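# Place two balls in matching cups of a wooden puzzle

## Task

Put the large ball in the green cup and the small ball in the orange cup of the covered wooden puzzle, and have the puzzle lying flat on the table at the end. Then open the gripper and withdraw; nothing may count as done if it stays put only because the robot is holding it.

## Robot and tools

Robot: a single arm with a two-finger parallel gripper. The fingers extend along the gripper's own +x axis and close along its y axis. The reported end_effector_position is the point midway between the finger pads, about 3 to 4 cm short of the fingertips.

Scene frame: origin on the table surface beneath the arm's base, +z up, +y to the left when facing along +x. Positions are in metres, orientation as a quaternion (w, x, y, z), velocities in m/s and rad/s. The base may be tilted relative to the table, and the printed hand position can be a little wrong, more so at long reach.

execute_actions(actions): a list of actions run one after another. Each action is a list of up to 15 rows, one row per control step of 1/30 s; if fewer rows are given, the last row repeats until 15 steps have run. A row is 7 numbers, each in [-1, 1]: dx, dy, dz, rx, ry, rz, opening. The first six are an offset, expressed in the gripper's own axes, from the gripper pose measured when that action began (for the first action of a call, the last pose a result reported). Every row in an action refers to that same starting pose, not to the row before it. Scale: 1.0 equals 0.6 m of translation or 180 degrees of rotation; rx, ry, rz form a single rotation vector. The opening is absolute, not an offset: +1 is fully open (0.088 m), empty fingers touch near -0.80, and values down to -1 close no further. Allow at least 0.5 s to close from fully open. An empty actions list just returns the current state and images.

move(target, speed, blocking): drives the gripper in a straight line toward one goal. target is one 7-number row like above: an offset in gripper axes from the pose in the latest result that reported one, plus an absolute opening, which is sent when the move starts. speed is the top path speed in m/s, 0.002 to 0.5 (default 0.25); rotation is capped at twice that in rad/s. Paths last 0.5 to 10 s and are cut off at 10 s. The gripper rotates the short way round. The path ignores obstacles, the gripper may lag, drift or overshoot the speed (especially with the arm nearly straight). Faster contact hits harder, and a goal set deeper past the contact presses harder. The result adds a move: line with the ending (done = settled near target; otherwise off_target, moving, held, fault) and the limits that applied, plus the remaining distance. limits=paced: the sent pose was clipped; limits=held: a check blocked some steps, after which the arm may surge fast. With blocking=false you get a result after 0.5 s while the arm keeps going; other moves and action rows are refused until a result shows it ended, so use wait or stop first.

wait(seconds): 0 to 10 s, the arm keeps its last command; a running move continues and the wait returns early when it ends. stop(): brakes a running move; braking needs distance, more at speed; fingers keep moving. zoom_image(camera, region): closer view of [x0, y0, x1, y1] pixels (origin top-left, at most 504 by 504) of the latest image from cam_head_left, cam_head_right, cam_high, cam_low or cam_wrist (each 896x504). finished_scene(scene): ends the given scene after the robot holds its last command; irreversible, and the result reports success.

Control details: each step, the commanded pose is clipped to within 70 mm and 16 degrees of the measured pose, then joints are driven by damped inverse kinematics, favouring position over orientation. Large offsets may need several actions; afterwards the arm goes at most to the last clipped pose. Hand target shows the pose currently being pursued. Friction can leave the gripper short or slightly tilted and can swallow tiny moves, so check position and orientation after each move and correct tilt.

Results: the state line (pose, velocities), Joint positions and velocities (waist, shoulder, elbow, wrist pitch, wrist yaw, wrist roll in rad, then finger pad gap in m), joint torques, external torque estimates (which include friction and held weight; one extra line per earlier action, up to 4), step readings of end_effector_position for action calls (HELD = row partly blocked), grip_measured on the opening scale, and grip_effort_n (negative = closing push, saturates near 83 N, never fully returns to zero at rest, n/a at start). pose unreachable means the clearance check (which treats the mount as arm) altered or blocked the command. Joint ranges: waist -3.054 to 3.054, shoulder 0.000 to 3.142, elbow 0.000 to 2.356, wrist pitch -1.571 to 1.571, wrist yaw -1.571 to 1.571, wrist roll -3.142 to 3.142.

Gripping: readings may be off by about 1 mm, and read up to 3 mm (0.061) narrower than the pads when squeezing. To hold something, command about 0.07 below grip_measured; less gives a lighter grip. Items thinner than about 3 mm get proportionally less force. Pad force tops out around 34 to 49 N, with a brief spike at first contact.

Cameras: calibration is given per camera (pinhole plus radial distortion, K, D, T_world_to_cam); true poses may differ by up to about 2.3 degrees and 9 mm, and the wrist camera pose follows the joint readings.

Avoid: knocking anything off the table (fails the job), dropping or slamming objects, hard pushes. Contact torque reaching a joint's load limit (waist 17.2, shoulder 21.3, elbow 21.3, wrist pitch 5.61, wrist yaw 5.59, wrist roll 5.24 N m, held weight included) freezes the arm for 10 s and drops the rest of the call. Long loaded holding heats motors: MOTOR HOT appears from 50 °C, at 95 °C an OVER-TEMPERATURE FAULT holds the arm, and prolonged overheating cuts power so the arm goes limp. The robot keeps its last command while you think. Loose objects may occasionally be nudged by outside pushes. At the end release the puzzle, leave it flat, and move away.

Each tool is called after "Call:" by a JSON object that holds its "op" and its "data".

## Session

I'll start by looking at the current state of the scene.

Call:
{"op": "execute_actions", "data": {"actions": []}}

Scene clock: 0.00 s.
end_effector_position=(+0.2510, +0.3126, +0.2025) grip_measured=-0.222 grip_effort_n=n/a end_effector_quat_wxyz=(+0.192, +0.438, +0.843, -0.247) end_effector_velocity=(-0.000, -0.002, -0.001) end_effector_angular_velocity=(+0.002, -0.014, +0.013)
Joint positions: [ 0.582  2.879  1.896 -1.07  -0.393  2.03   0.028]
Joint velocities: [-0.002 -0.002 -0.002 -0.007  0.007 -0.022 -0.   ]
Joint torques (N m, as the arm reports them, + toward a larger angle): no reading
External joint torques (N m, as the arm's controller estimates them; a push from outside toward a larger angle lowers the number): no reading
Motor temperatures (°C, as the motors report them): [31 28 29 30 30 29]
Heat: hottest waist 31 °C (+0.0 °C/min).
Hand target: +0.251, +0.313, +0.203; +0.192, +0.438, +0.843, -0.247

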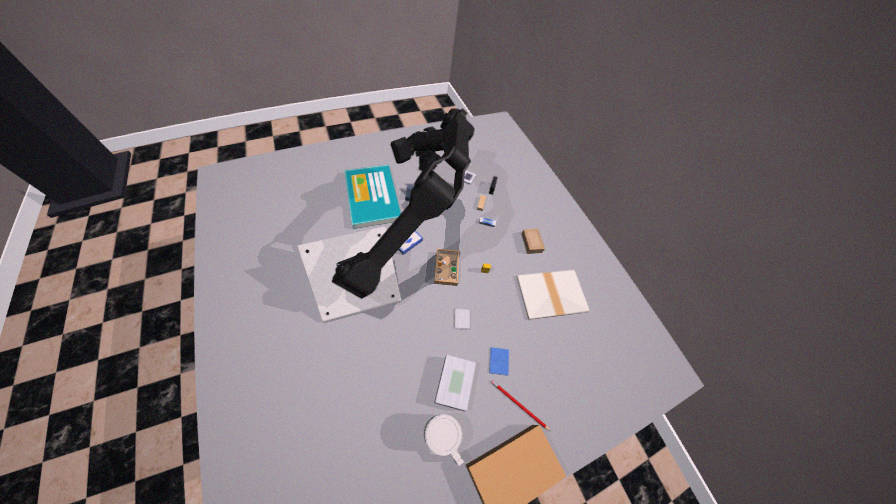

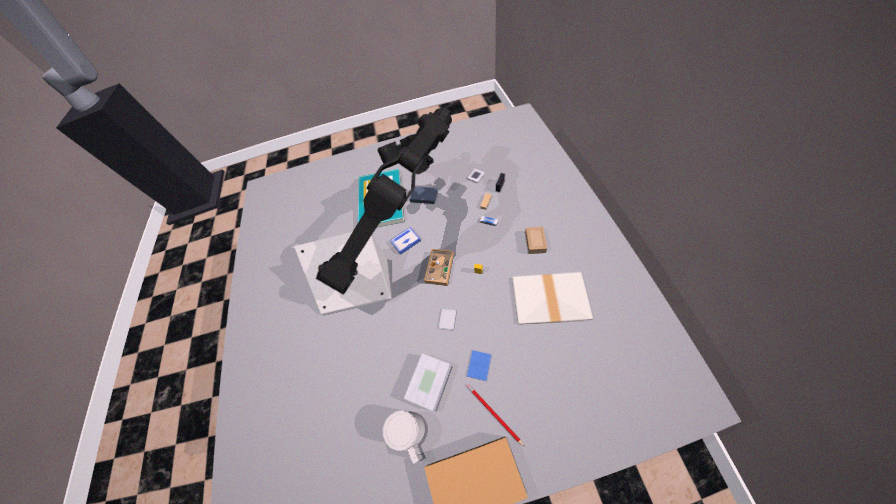

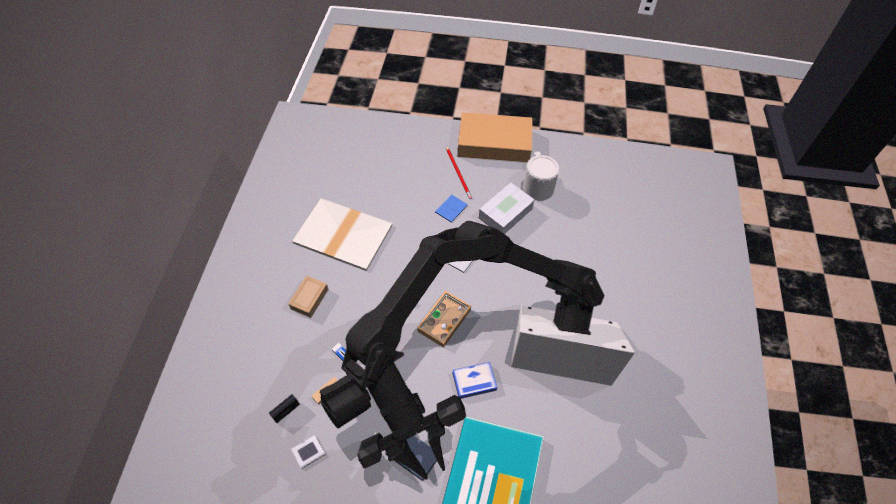

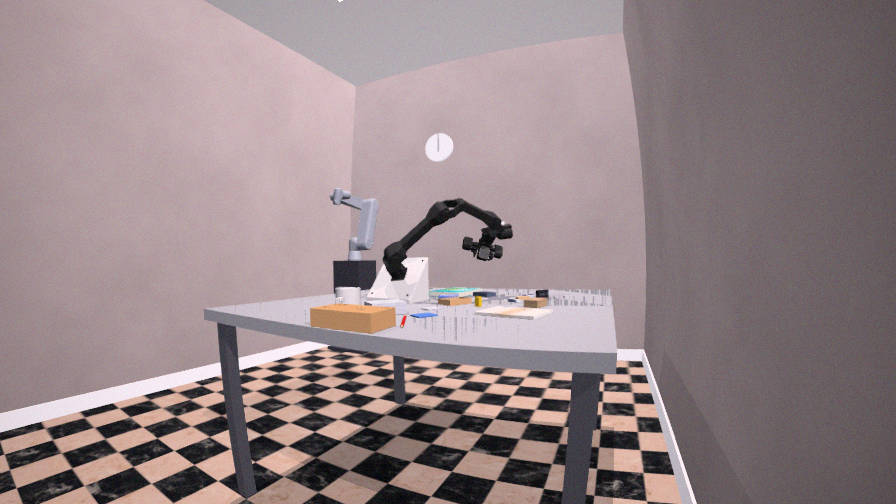

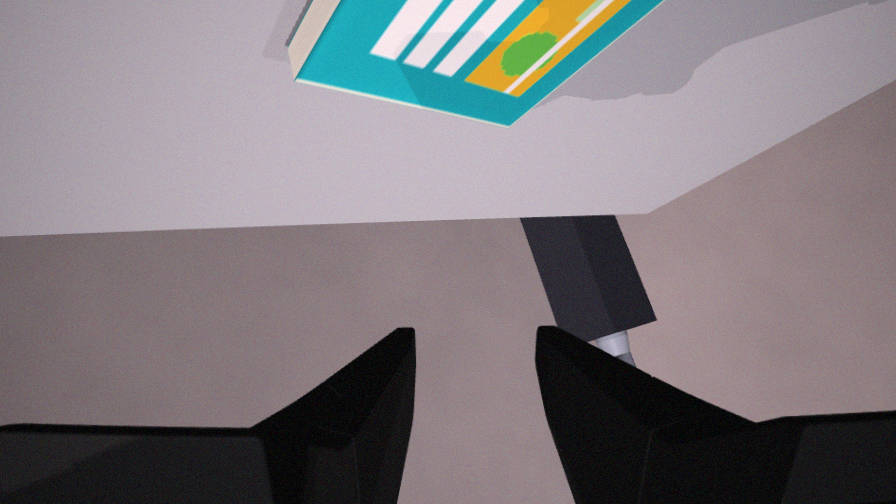

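Call:
{"op": "zoom_image", "data": {"camera": "cam_high", "region": [400, 280, 490, 355]}}

Call:
{"op": "zoom_image", "data": {"camera": "cam_head_left", "region": [415, 240, 480, 295]}}

Call:
{"op": "zoom_image", "data": {"camera": "cam_head_right", "region": [410, 240, 475, 295]}}

Call:
{"op": "zoom_image", "data": {"camera": "cam_low", "region": [360, 240, 520, 330]}}

Region (400, 280, 490, 355) of cam_high's 896x504 image, scaled by 5.600, with more detail than that image has.

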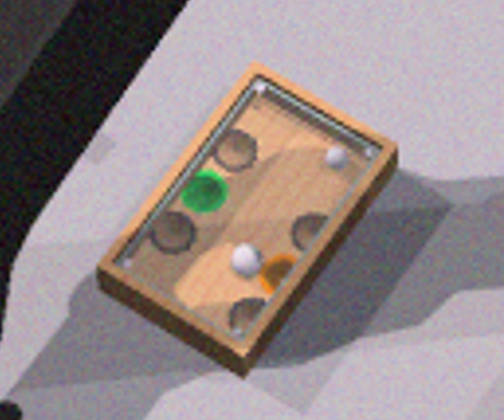

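Region (415, 240, 480, 295) of cam_head_left's 896x504 image, scaled by 7.754, with more detail than that image has; it fills the top 426 rows of this view, and the rest is white.

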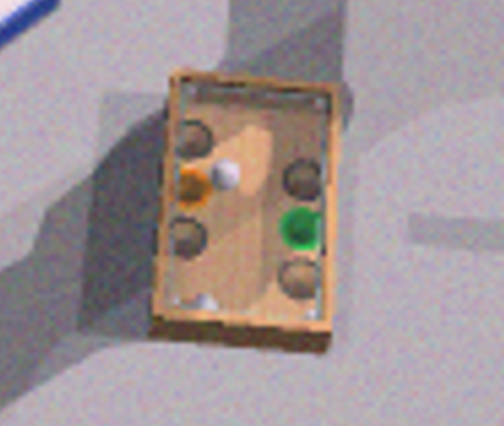

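Region (410, 240, 475, 295) of cam_head_right's 896x504 image, scaled by 7.754, with more detail than that image has; it fills the top 426 rows of this view, and the rest is white.

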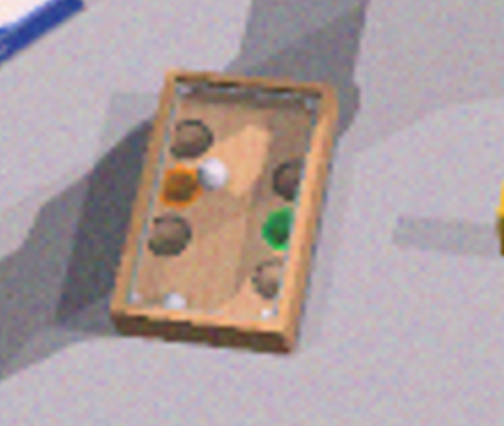

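Region (360, 240, 520, 330) of cam_low's 896x504 image, scaled by 3.150, with more detail than that image has; it fills the top 284 rows of this view, and the rest is white.

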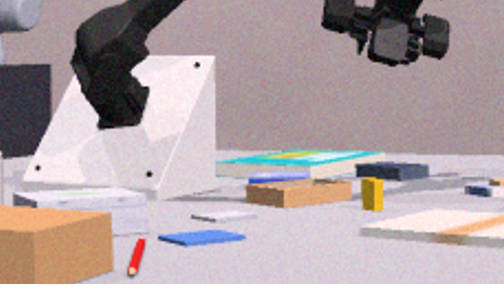

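Call:
{"op": "move", "data": {"target": [-0.383, -0.2343, 0.3345, 0.2408, -0.2474, 0.2141, 1.0], "speed": 0.2}}

Scene clock: 7.97 s.
end_effector_position=(+0.2832, -0.0193, +0.1975) grip_measured=+0.987 grip_effort_n=16.0 end_effector_quat_wxyz=(+0.382, +0.596, +0.386, -0.591) end_effector_velocity=(-0.001, -0.003, +0.000) end_effector_angular_velocity=(-0.007, -0.001, +0.007)
Joint positions: [ 0.411  2.056  1.34  -1.382  0.686  2.688  0.087]
Joint velocities: [-0.002 -0.007 -0.002 -0.007  0.007 -0.007 -0.   ]
Joint torques (N m, as the arm reports them, + toward a larger angle): [ 5.37 -5.06  3.64  0.17  0.24  0.17]
External joint torques (N m, as the arm's controller estimates them; a push from outside toward a larger angle lowers the number): [-0.03 -1.25 -0.52 -0.02  0.21  0.17]
Motor temperatures (°C, as the motors report them): [33 30 30 30 30 29]
Heat: hottest waist 33 °C (+15.1 °C/min).
Hand target: +0.282, -0.022, +0.198; +0.381, +0.598, +0.382, -0.593
Off the commanded pose: 0.005 m, 1 deg.
move: done
camera_calibration (this result's frames):
cam_wrist: T_world_to_cam=[[-0.904354, 0.426229, 0.0217113, 0.273754], [0.408739, 0.850363, 0.331384, -0.133693], [0.122783, 0.308563, -0.943246, 0.232408], [0, 0, 0, 1]] pos_world=[0.273681, -0.0747074, 0.257578]

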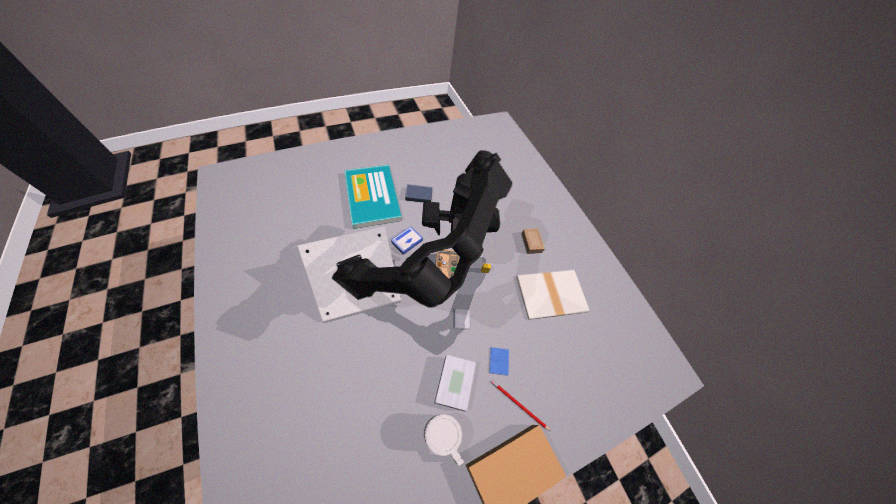

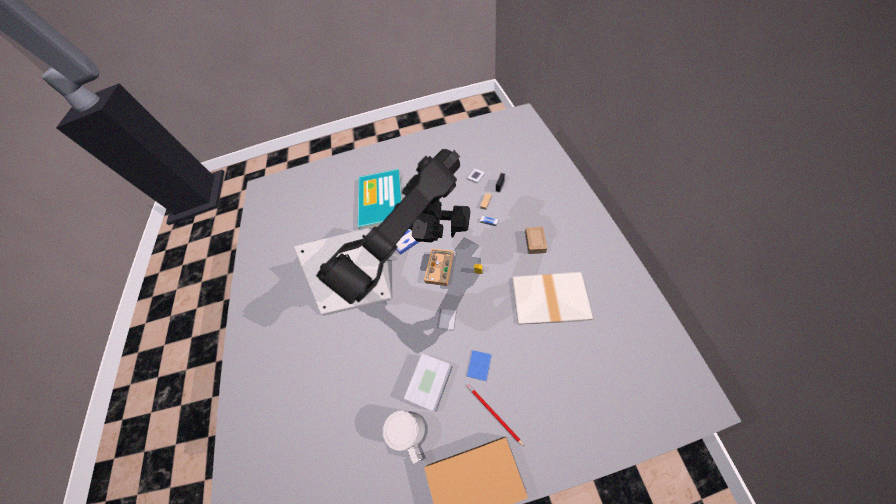

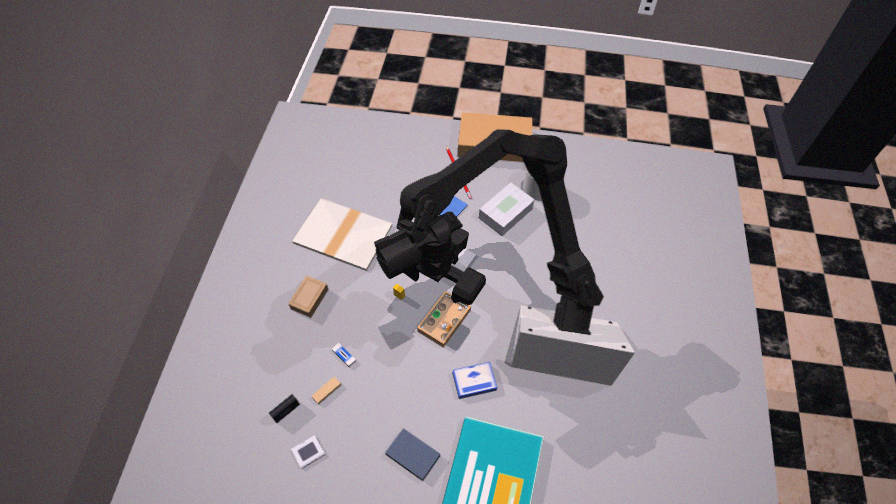

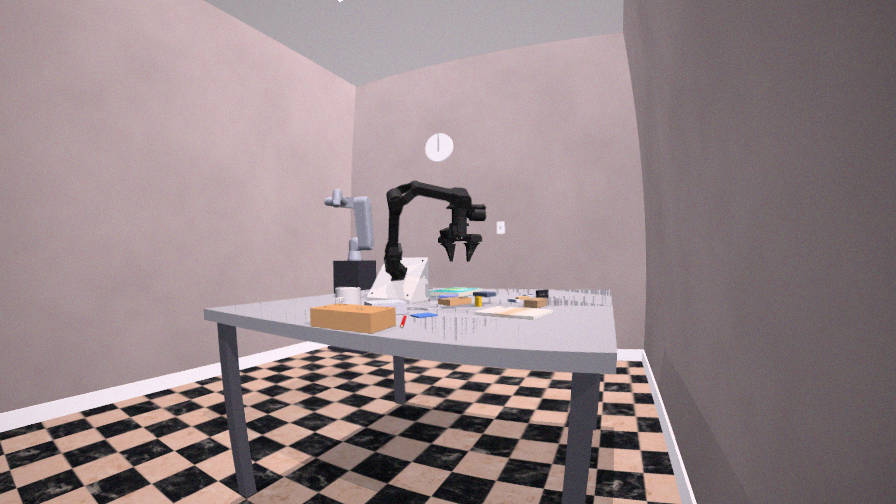

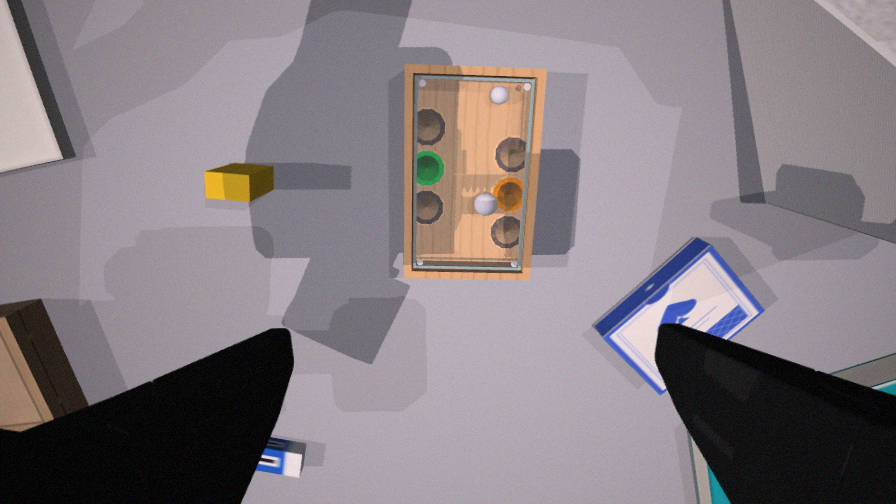

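Call:
{"op": "zoom_image", "data": {"camera": "cam_wrist", "region": [380, 50, 580, 290]}}

Region (380, 50, 580, 290) of cam_wrist's 896x504 image, scaled by 2.100, with more detail than that image has.

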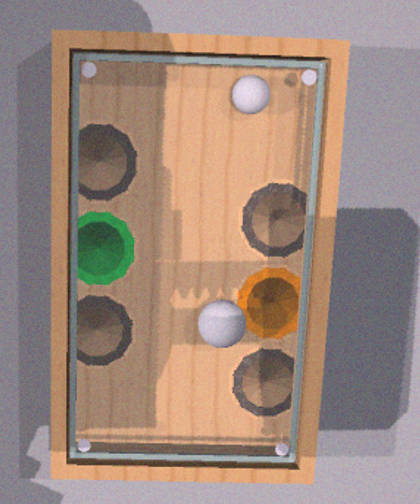

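Call:
{"op": "move", "data": {"target": [0.1875, -0.0047, 0.0027, 0.011, 0, 0, 1.0], "speed": 0.15}}

Scene clock: 11.93 s.
end_effector_position=(+0.2814, -0.0187, +0.0876) grip_measured=+0.987 grip_effort_n=16.0 end_effector_quat_wxyz=(+0.367, +0.607, +0.374, -0.598) end_effector_velocity=(+0.001, +0.000, -0.003) end_effector_angular_velocity=(+0.012, +0.000, +0.016)
Joint positions: [ 0.175  2.057  1.009 -0.848  0.782  2.438  0.087]
Joint velocities: [-0.012 -0.002 -0.007  0.022 -0.007 -0.037 -0.   ]
Joint torques (N m, as the arm reports them, + toward a larger angle): [ 5.4  -3.53  3.    0.48  0.25 -0.18]
External joint torques (N m, as the arm's controller estimates them; a push from outside toward a larger angle lowers the number): [ 0.02  0.64 -0.42  0.3   0.21 -0.18]
Motor temperatures (°C, as the motors report them): [33 30 30 30 30 29]
Heat: hottest waist 33 °C (+10.1 °C/min).
Hand target: +0.280, -0.018, +0.085; +0.371, +0.602, +0.376, -0.598
Off the commanded pose: 0.003 m, 1 deg.
move: done
camera_calibration (this result's frames):
cam_wrist: T_world_to_cam=[[-0.884573, 0.465885, 0.0219698, 0.269414], [0.445261, 0.829518, 0.337109, -0.108199], [0.13883, 0.30798, -0.941209, 0.124069], [0, 0, 0, 1]] pos_world=[0.269268, -0.0739738, 0.147331]

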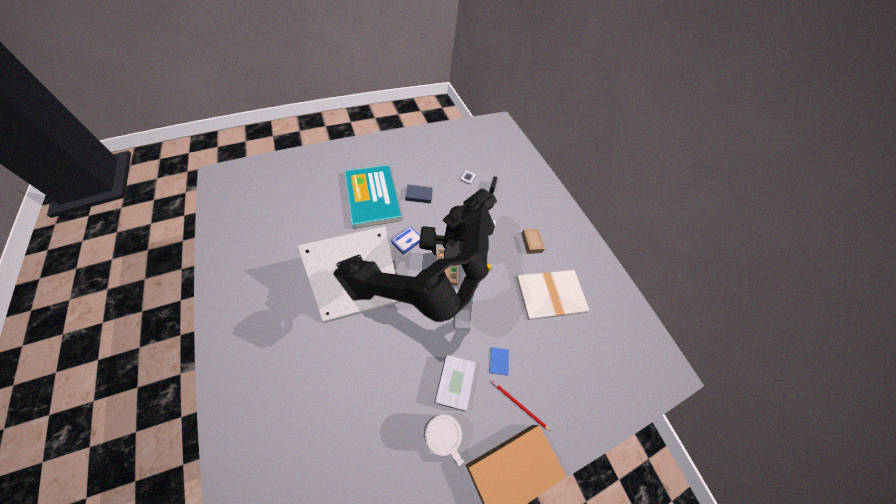

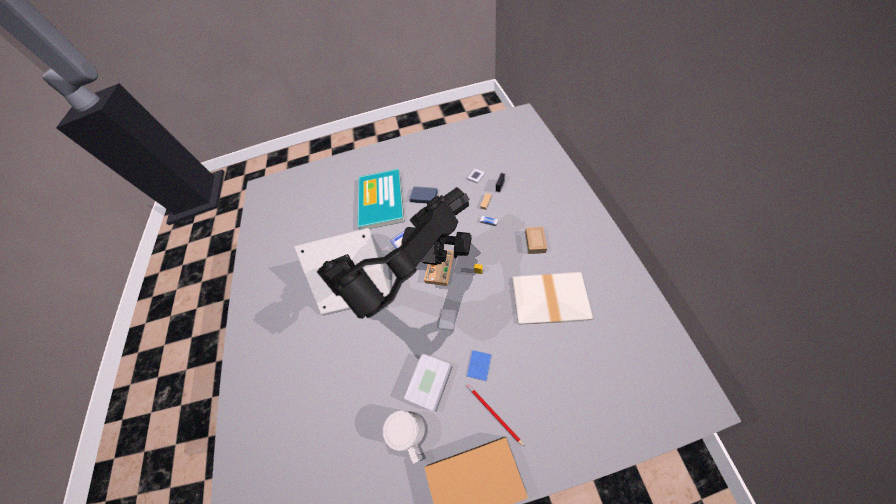

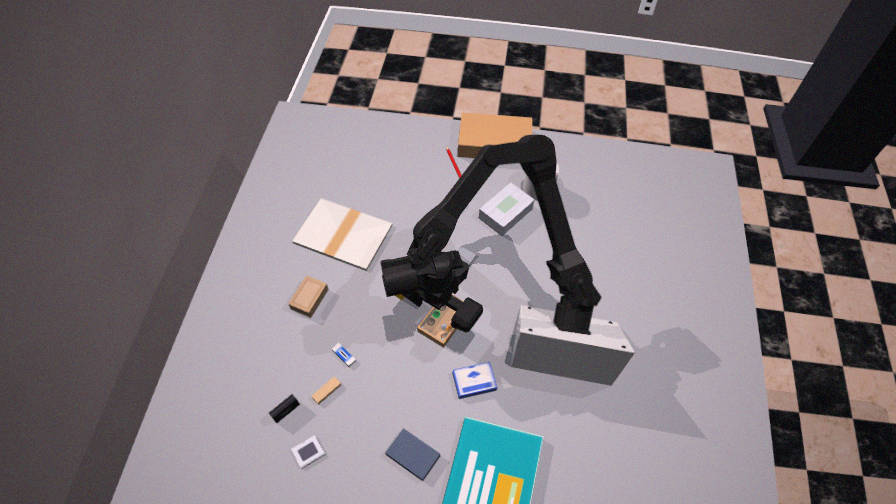

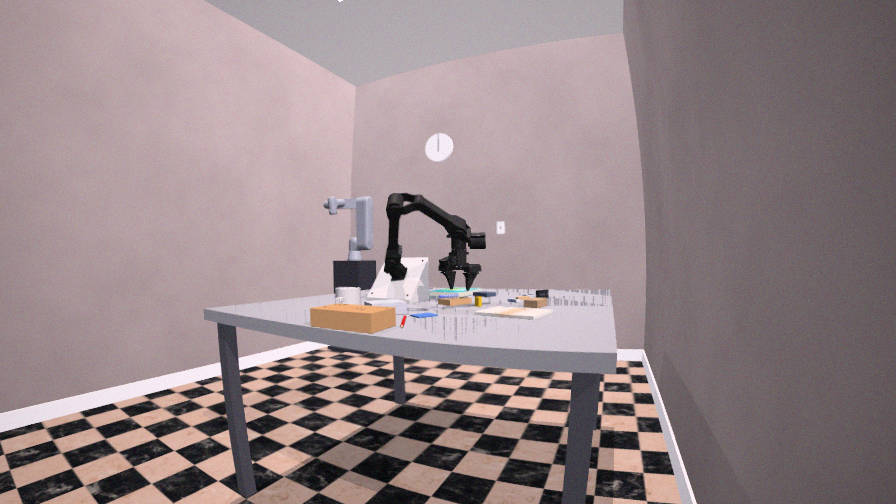

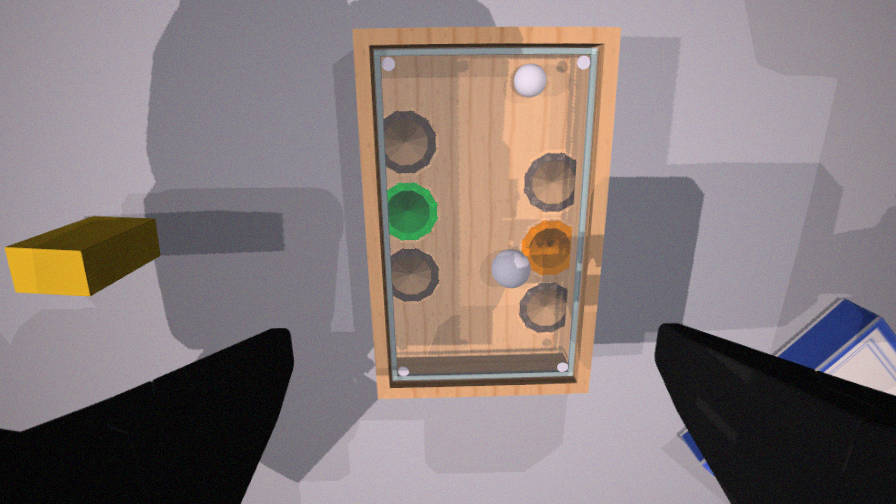

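Call:
{"op": "move", "data": {"target": [0.0593, -0.0033, 0.005, 0, 0, 0, 1.0], "speed": 0.08}}

Scene clock: 14.50 s.
end_effector_position=(+0.2802, -0.0204, +0.0545) grip_measured=+0.987 grip_effort_n=16.0 end_effector_quat_wxyz=(+0.363, +0.611, +0.372, -0.597) end_effector_velocity=(-0.005, +0.005, -0.004) end_effector_angular_velocity=(+0.034, +0.020, +0.023)
Joint positions: [ 0.089  2.074  0.928 -0.658  0.802  2.324  0.087]
Joint velocities: [-0.007  0.002 -0.012  0.007 -0.037 -0.022  0.   ]
Joint torques (N m, as the arm reports them, + toward a larger angle): [ 5.41 -3.49  2.57  0.5   0.25 -0.15]
External joint torques (N m, as the arm's controller estimates them; a push from outside toward a larger angle lowers the number): [-0.08  0.71 -0.43  0.32  0.22 -0.15]
Motor temperatures (°C, as the motors report them): [34 30 30 30 30 29]
Heat: hottest waist 34 °C (+12.4 °C/min).
Hand target: +0.278, -0.020, +0.052; +0.367, +0.606, +0.375, -0.598
Off the commanded pose: 0.003 m, 1 deg.
move: done
camera_calibration (this result's frames):
cam_wrist: T_world_to_cam=[[-0.880022, 0.474463, 0.0211259, 0.268883], [0.452042, 0.823135, 0.343666, -0.0975298], [0.145667, 0.311983, -0.938854, 0.0916444], [0, 0, 0, 1]] pos_world=[0.267361, -0.0758864, 0.113878]

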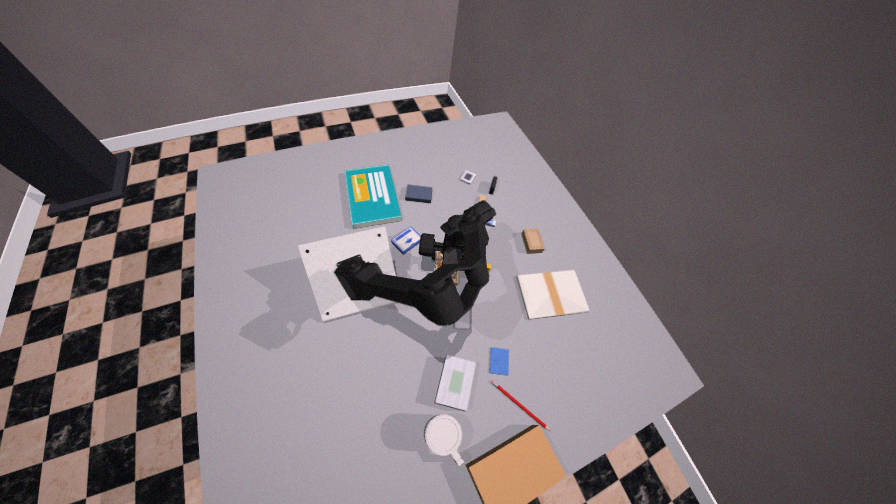

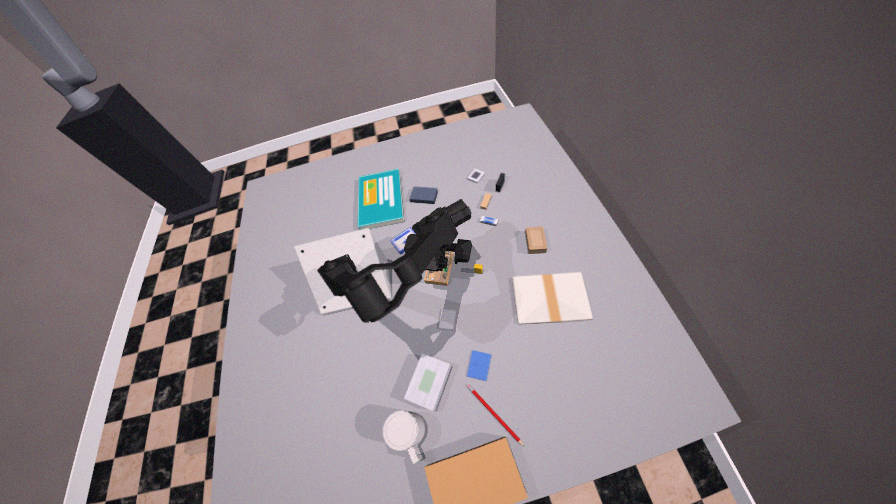

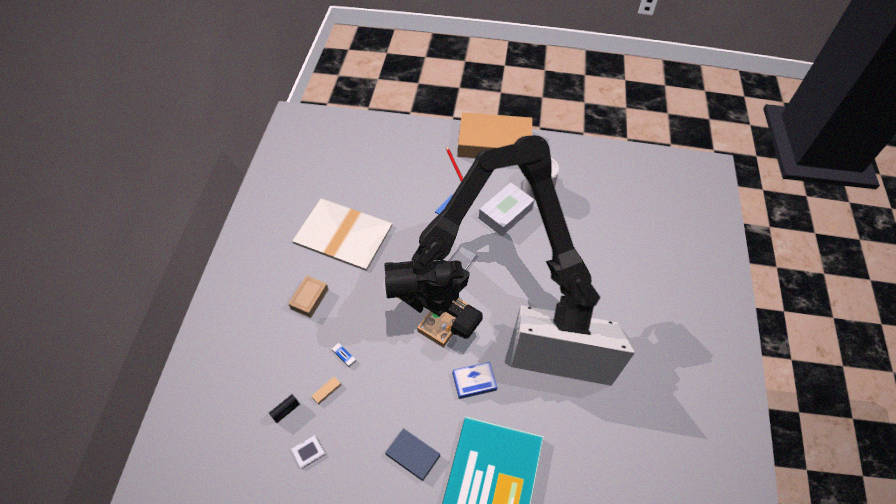

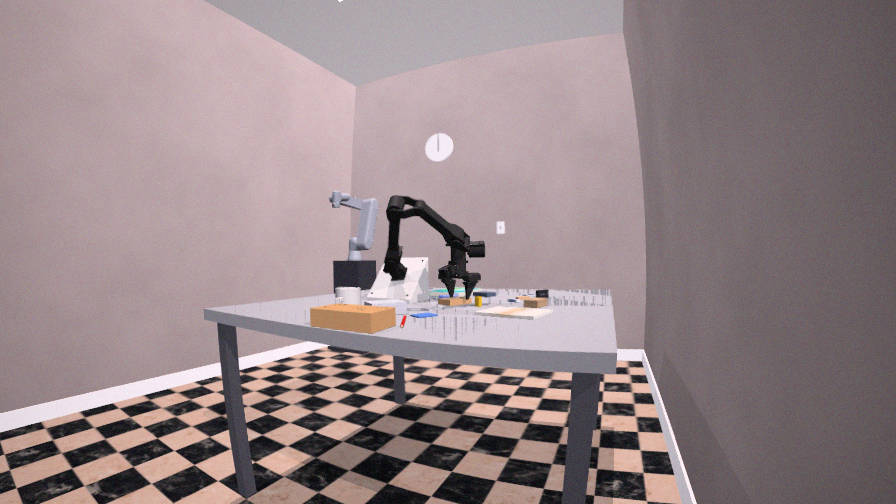

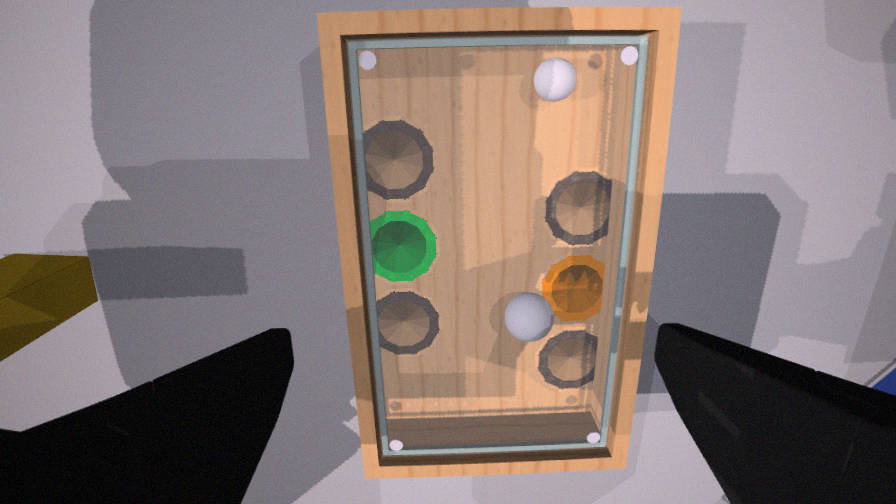

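Call:
{"op": "zoom_image", "data": {"camera": "cam_low", "region": [420, 250, 500, 315]}}

Region (420, 250, 500, 315) of cam_low's 896x504 image, scaled by 6.300, with more detail than that image has; it fills the top 410 rows of this view, and the rest is white.

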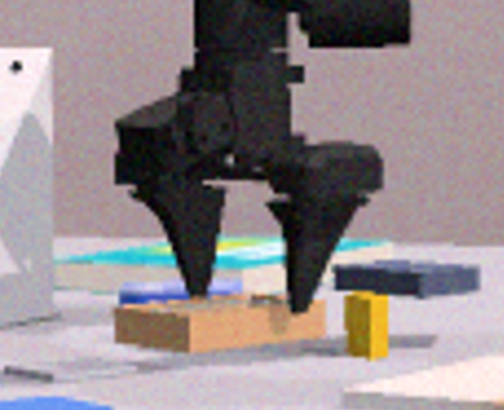

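Call:
{"op": "move", "data": {"target": [0.024, -0.010, 0.0, -0.006, 0, 0, 1.0], "speed": 0.04}}

Scene clock: 15.87 s.
end_effector_position=(+0.2772, -0.0179, +0.0426) grip_measured=+0.987 grip_effort_n=16.0 end_effector_quat_wxyz=(+0.365, +0.612, +0.375, -0.593) end_effector_velocity=(-0.001, +0.000, -0.000) end_effector_angular_velocity=(+0.008, -0.002, +0.030)
Joint positions: [ 0.064  2.082  0.888 -0.576  0.803  2.274  0.087]
Joint velocities: [-0.002 -0.007 -0.007  0.007 -0.007 -0.037 -0.   ]
Joint torques (N m, as the arm reports them, + toward a larger angle): [ 5.38 -3.52  2.38  0.51  0.23 -0.17]
External joint torques (N m, as the arm's controller estimates them; a push from outside toward a larger angle lowers the number): [ 0.01  0.73 -0.49  0.31  0.2  -0.17]
Motor temperatures (°C, as the motors report them): [34 30 30 30 30 29]
Heat: hottest waist 34 °C (+11.3 °C/min).
Hand target: +0.275, -0.017, +0.040; +0.369, +0.607, +0.378, -0.594
Off the commanded pose: 0.003 m, 1 deg.
move: done
camera_calibration (this result's frames):
cam_wrist: T_world_to_cam=[[-0.884156, 0.466808, 0.0189309, 0.266337], [0.443114, 0.825059, 0.350611, -0.0918792], [0.148049, 0.318384, -0.93633, 0.0794806], [0, 0, 0, 1]] pos_world=[0.264429, -0.0738279, 0.101592]

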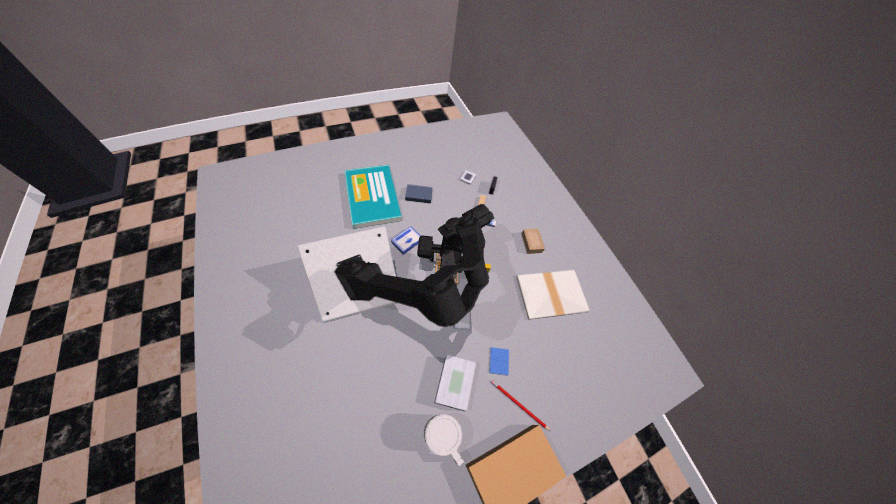

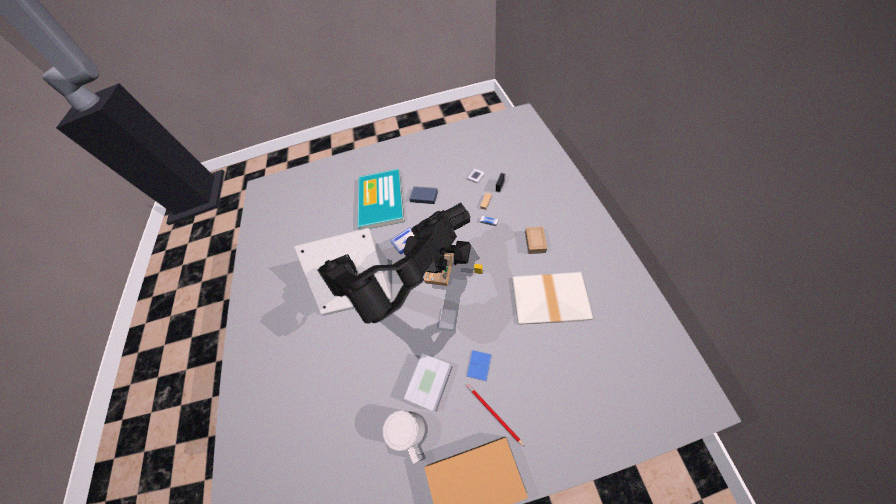

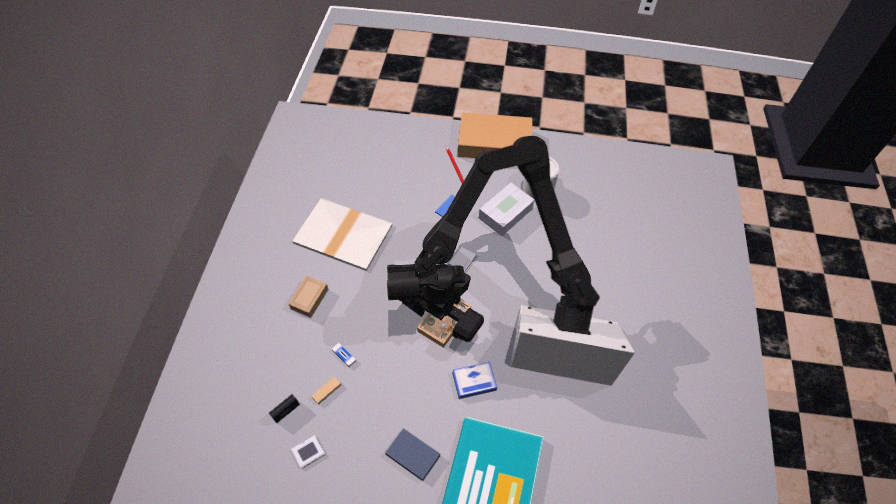

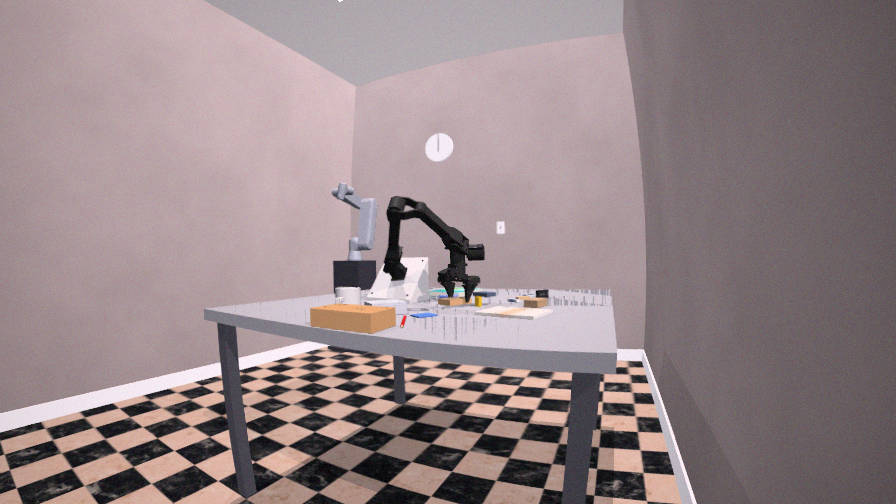

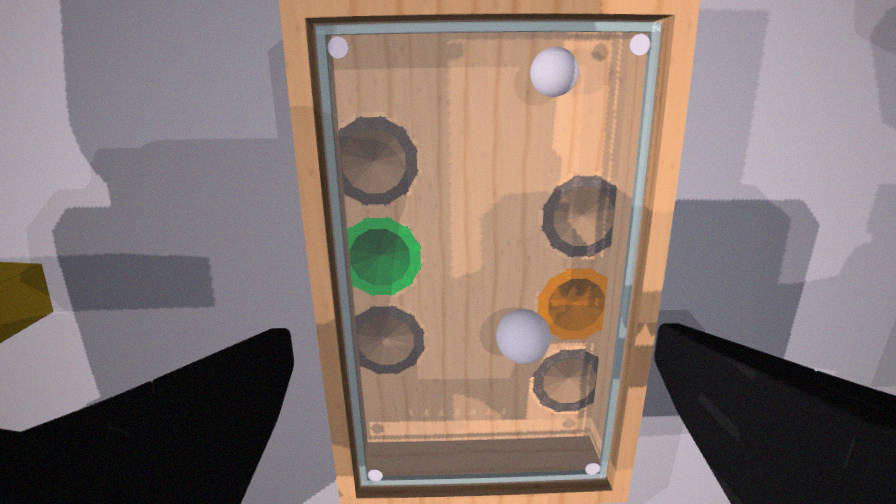

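Call:
{"op": "execute_actions", "data": {"actions": [[[0,-0.002,0,0,0,0,0.95],[0,-0.003,0,0,0,0,0.92],[0,-0.004,0,0,0,0,0.89],[0,-0.005,0,0,0,0,0.86],[0,-0.006,0,0,0,0,0.83],[0,-0.006,0,0,0,0,0.80],[0,-0.006,0,0,0,0,0.77],[0,-0.006,0,0,0,0,0.74],[0,-0.006,0,0,0,0,0.72],[0,-0.006,0,0,0,0,0.70],[0,-0.006,0,0,0,0,0.68],[0,-0.006,0,0,0,0,0.67],[0,-0.006,0,0,0,0,0.66],[0,-0.006,0,0,0,0,0.65],[0,-0.006,0,0,0,0,0.65]]]}}

Scene clock: 16.80 s.
end_effector_position=(+0.2750, -0.0175, +0.0416) grip_measured=+0.702 grip_effort_n=-14.7 end_effector_quat_wxyz=(+0.365, +0.610, +0.376, -0.594) end_effector_velocity=(-0.002, -0.002, -0.000) end_effector_angular_velocity=(-0.008, +0.005, -0.004)
Joint positions: [ 0.064  2.082  0.881 -0.573  0.803  2.277  0.073]
Joint velocities: [-0.002 -0.002 -0.002 -0.007  0.007  0.007 -0.018]
Joint torques (N m, as the arm reports them, + toward a larger angle): [ 6.02 -4.57  2.42  0.45  0.    0.19]
External joint torques (N m, as the arm's controller estimates them; a push from outside toward a larger angle lowers the number): [ 0.7  -0.38 -0.42  0.26 -0.04  0.19]
Motor temperatures (°C, as the motors report them): [34 30 30 30 30 29]
Heat: hottest waist 34 °C (+10.7 °C/min).
Hand target: +0.274, -0.016, +0.043; +0.365, +0.612, +0.375, -0.593
Off the commanded pose: 0.002 m, 0 deg.
Step readings (end_effector_position):
0: (+0.2772, -0.0178, +0.0424)
1: (+0.2772, -0.0178, +0.0424)
2: (+0.2772, -0.0178, +0.0424)
4: (+0.2770, -0.0178, +0.0423)
8: (+0.2755, -0.0176, +0.0418)
15: end_effector_position above
camera_calibration (this result's frames):
cam_wrist: T_world_to_cam=[[-0.884114, 0.466785, 0.0213156, 0.264129], [0.444218, 0.825468, 0.348244, -0.0910299], [0.14496, 0.317356, -0.937162, 0.0796054], [0, 0, 0, 1]] pos_world=[0.262418, -0.0734127, 0.100674]

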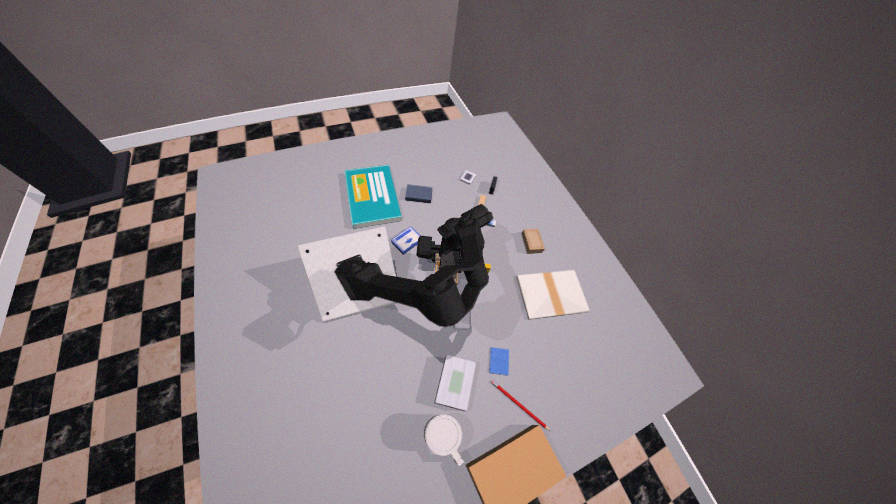

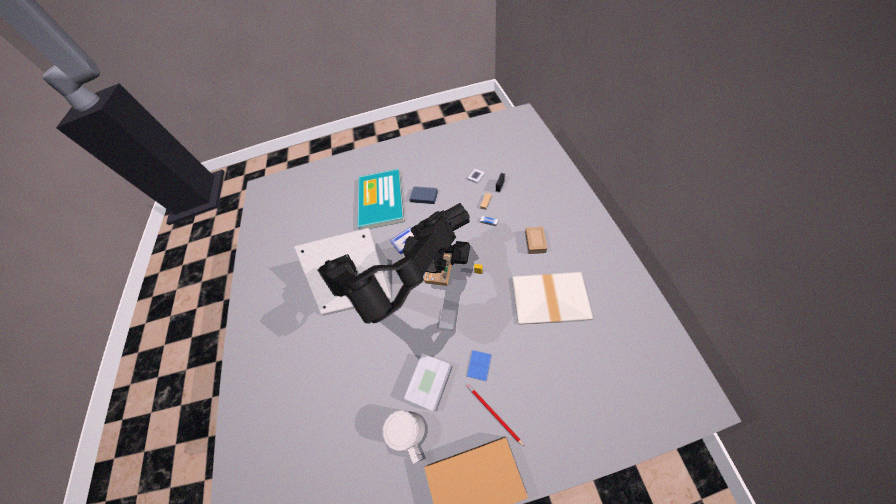

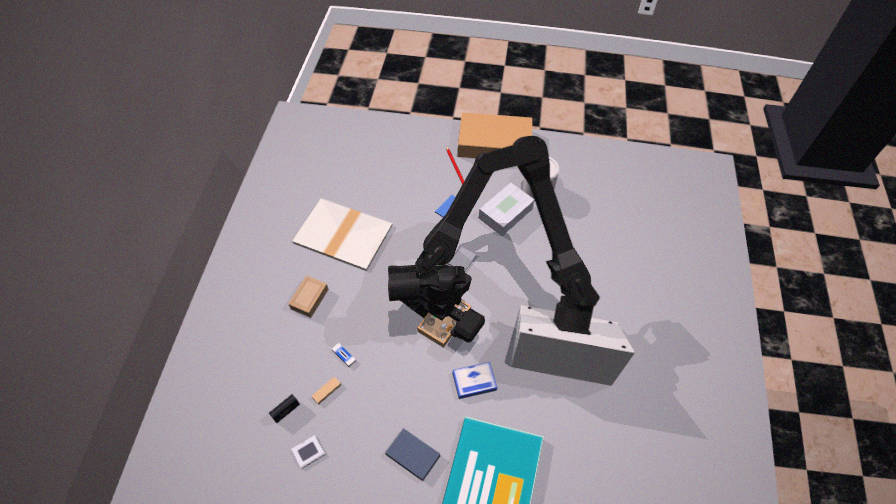

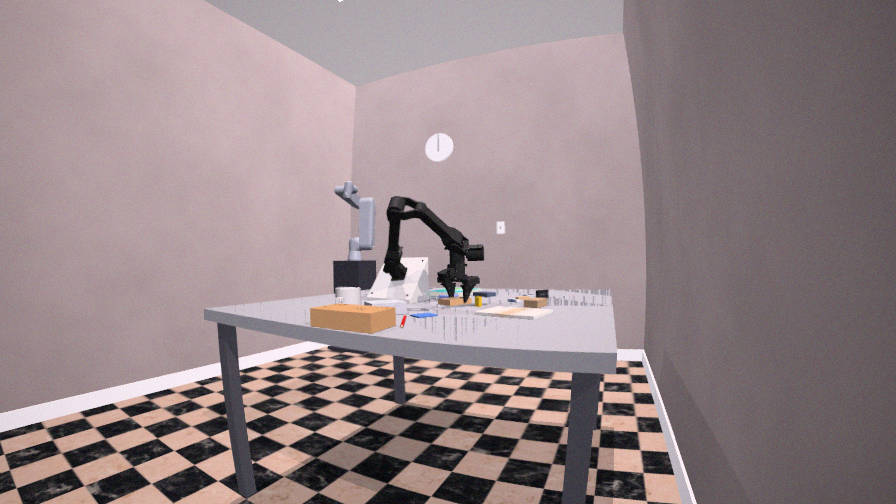

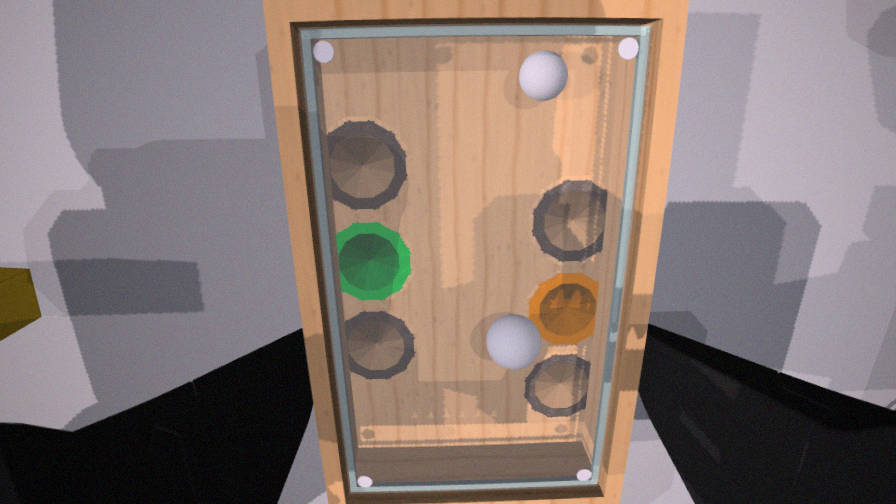

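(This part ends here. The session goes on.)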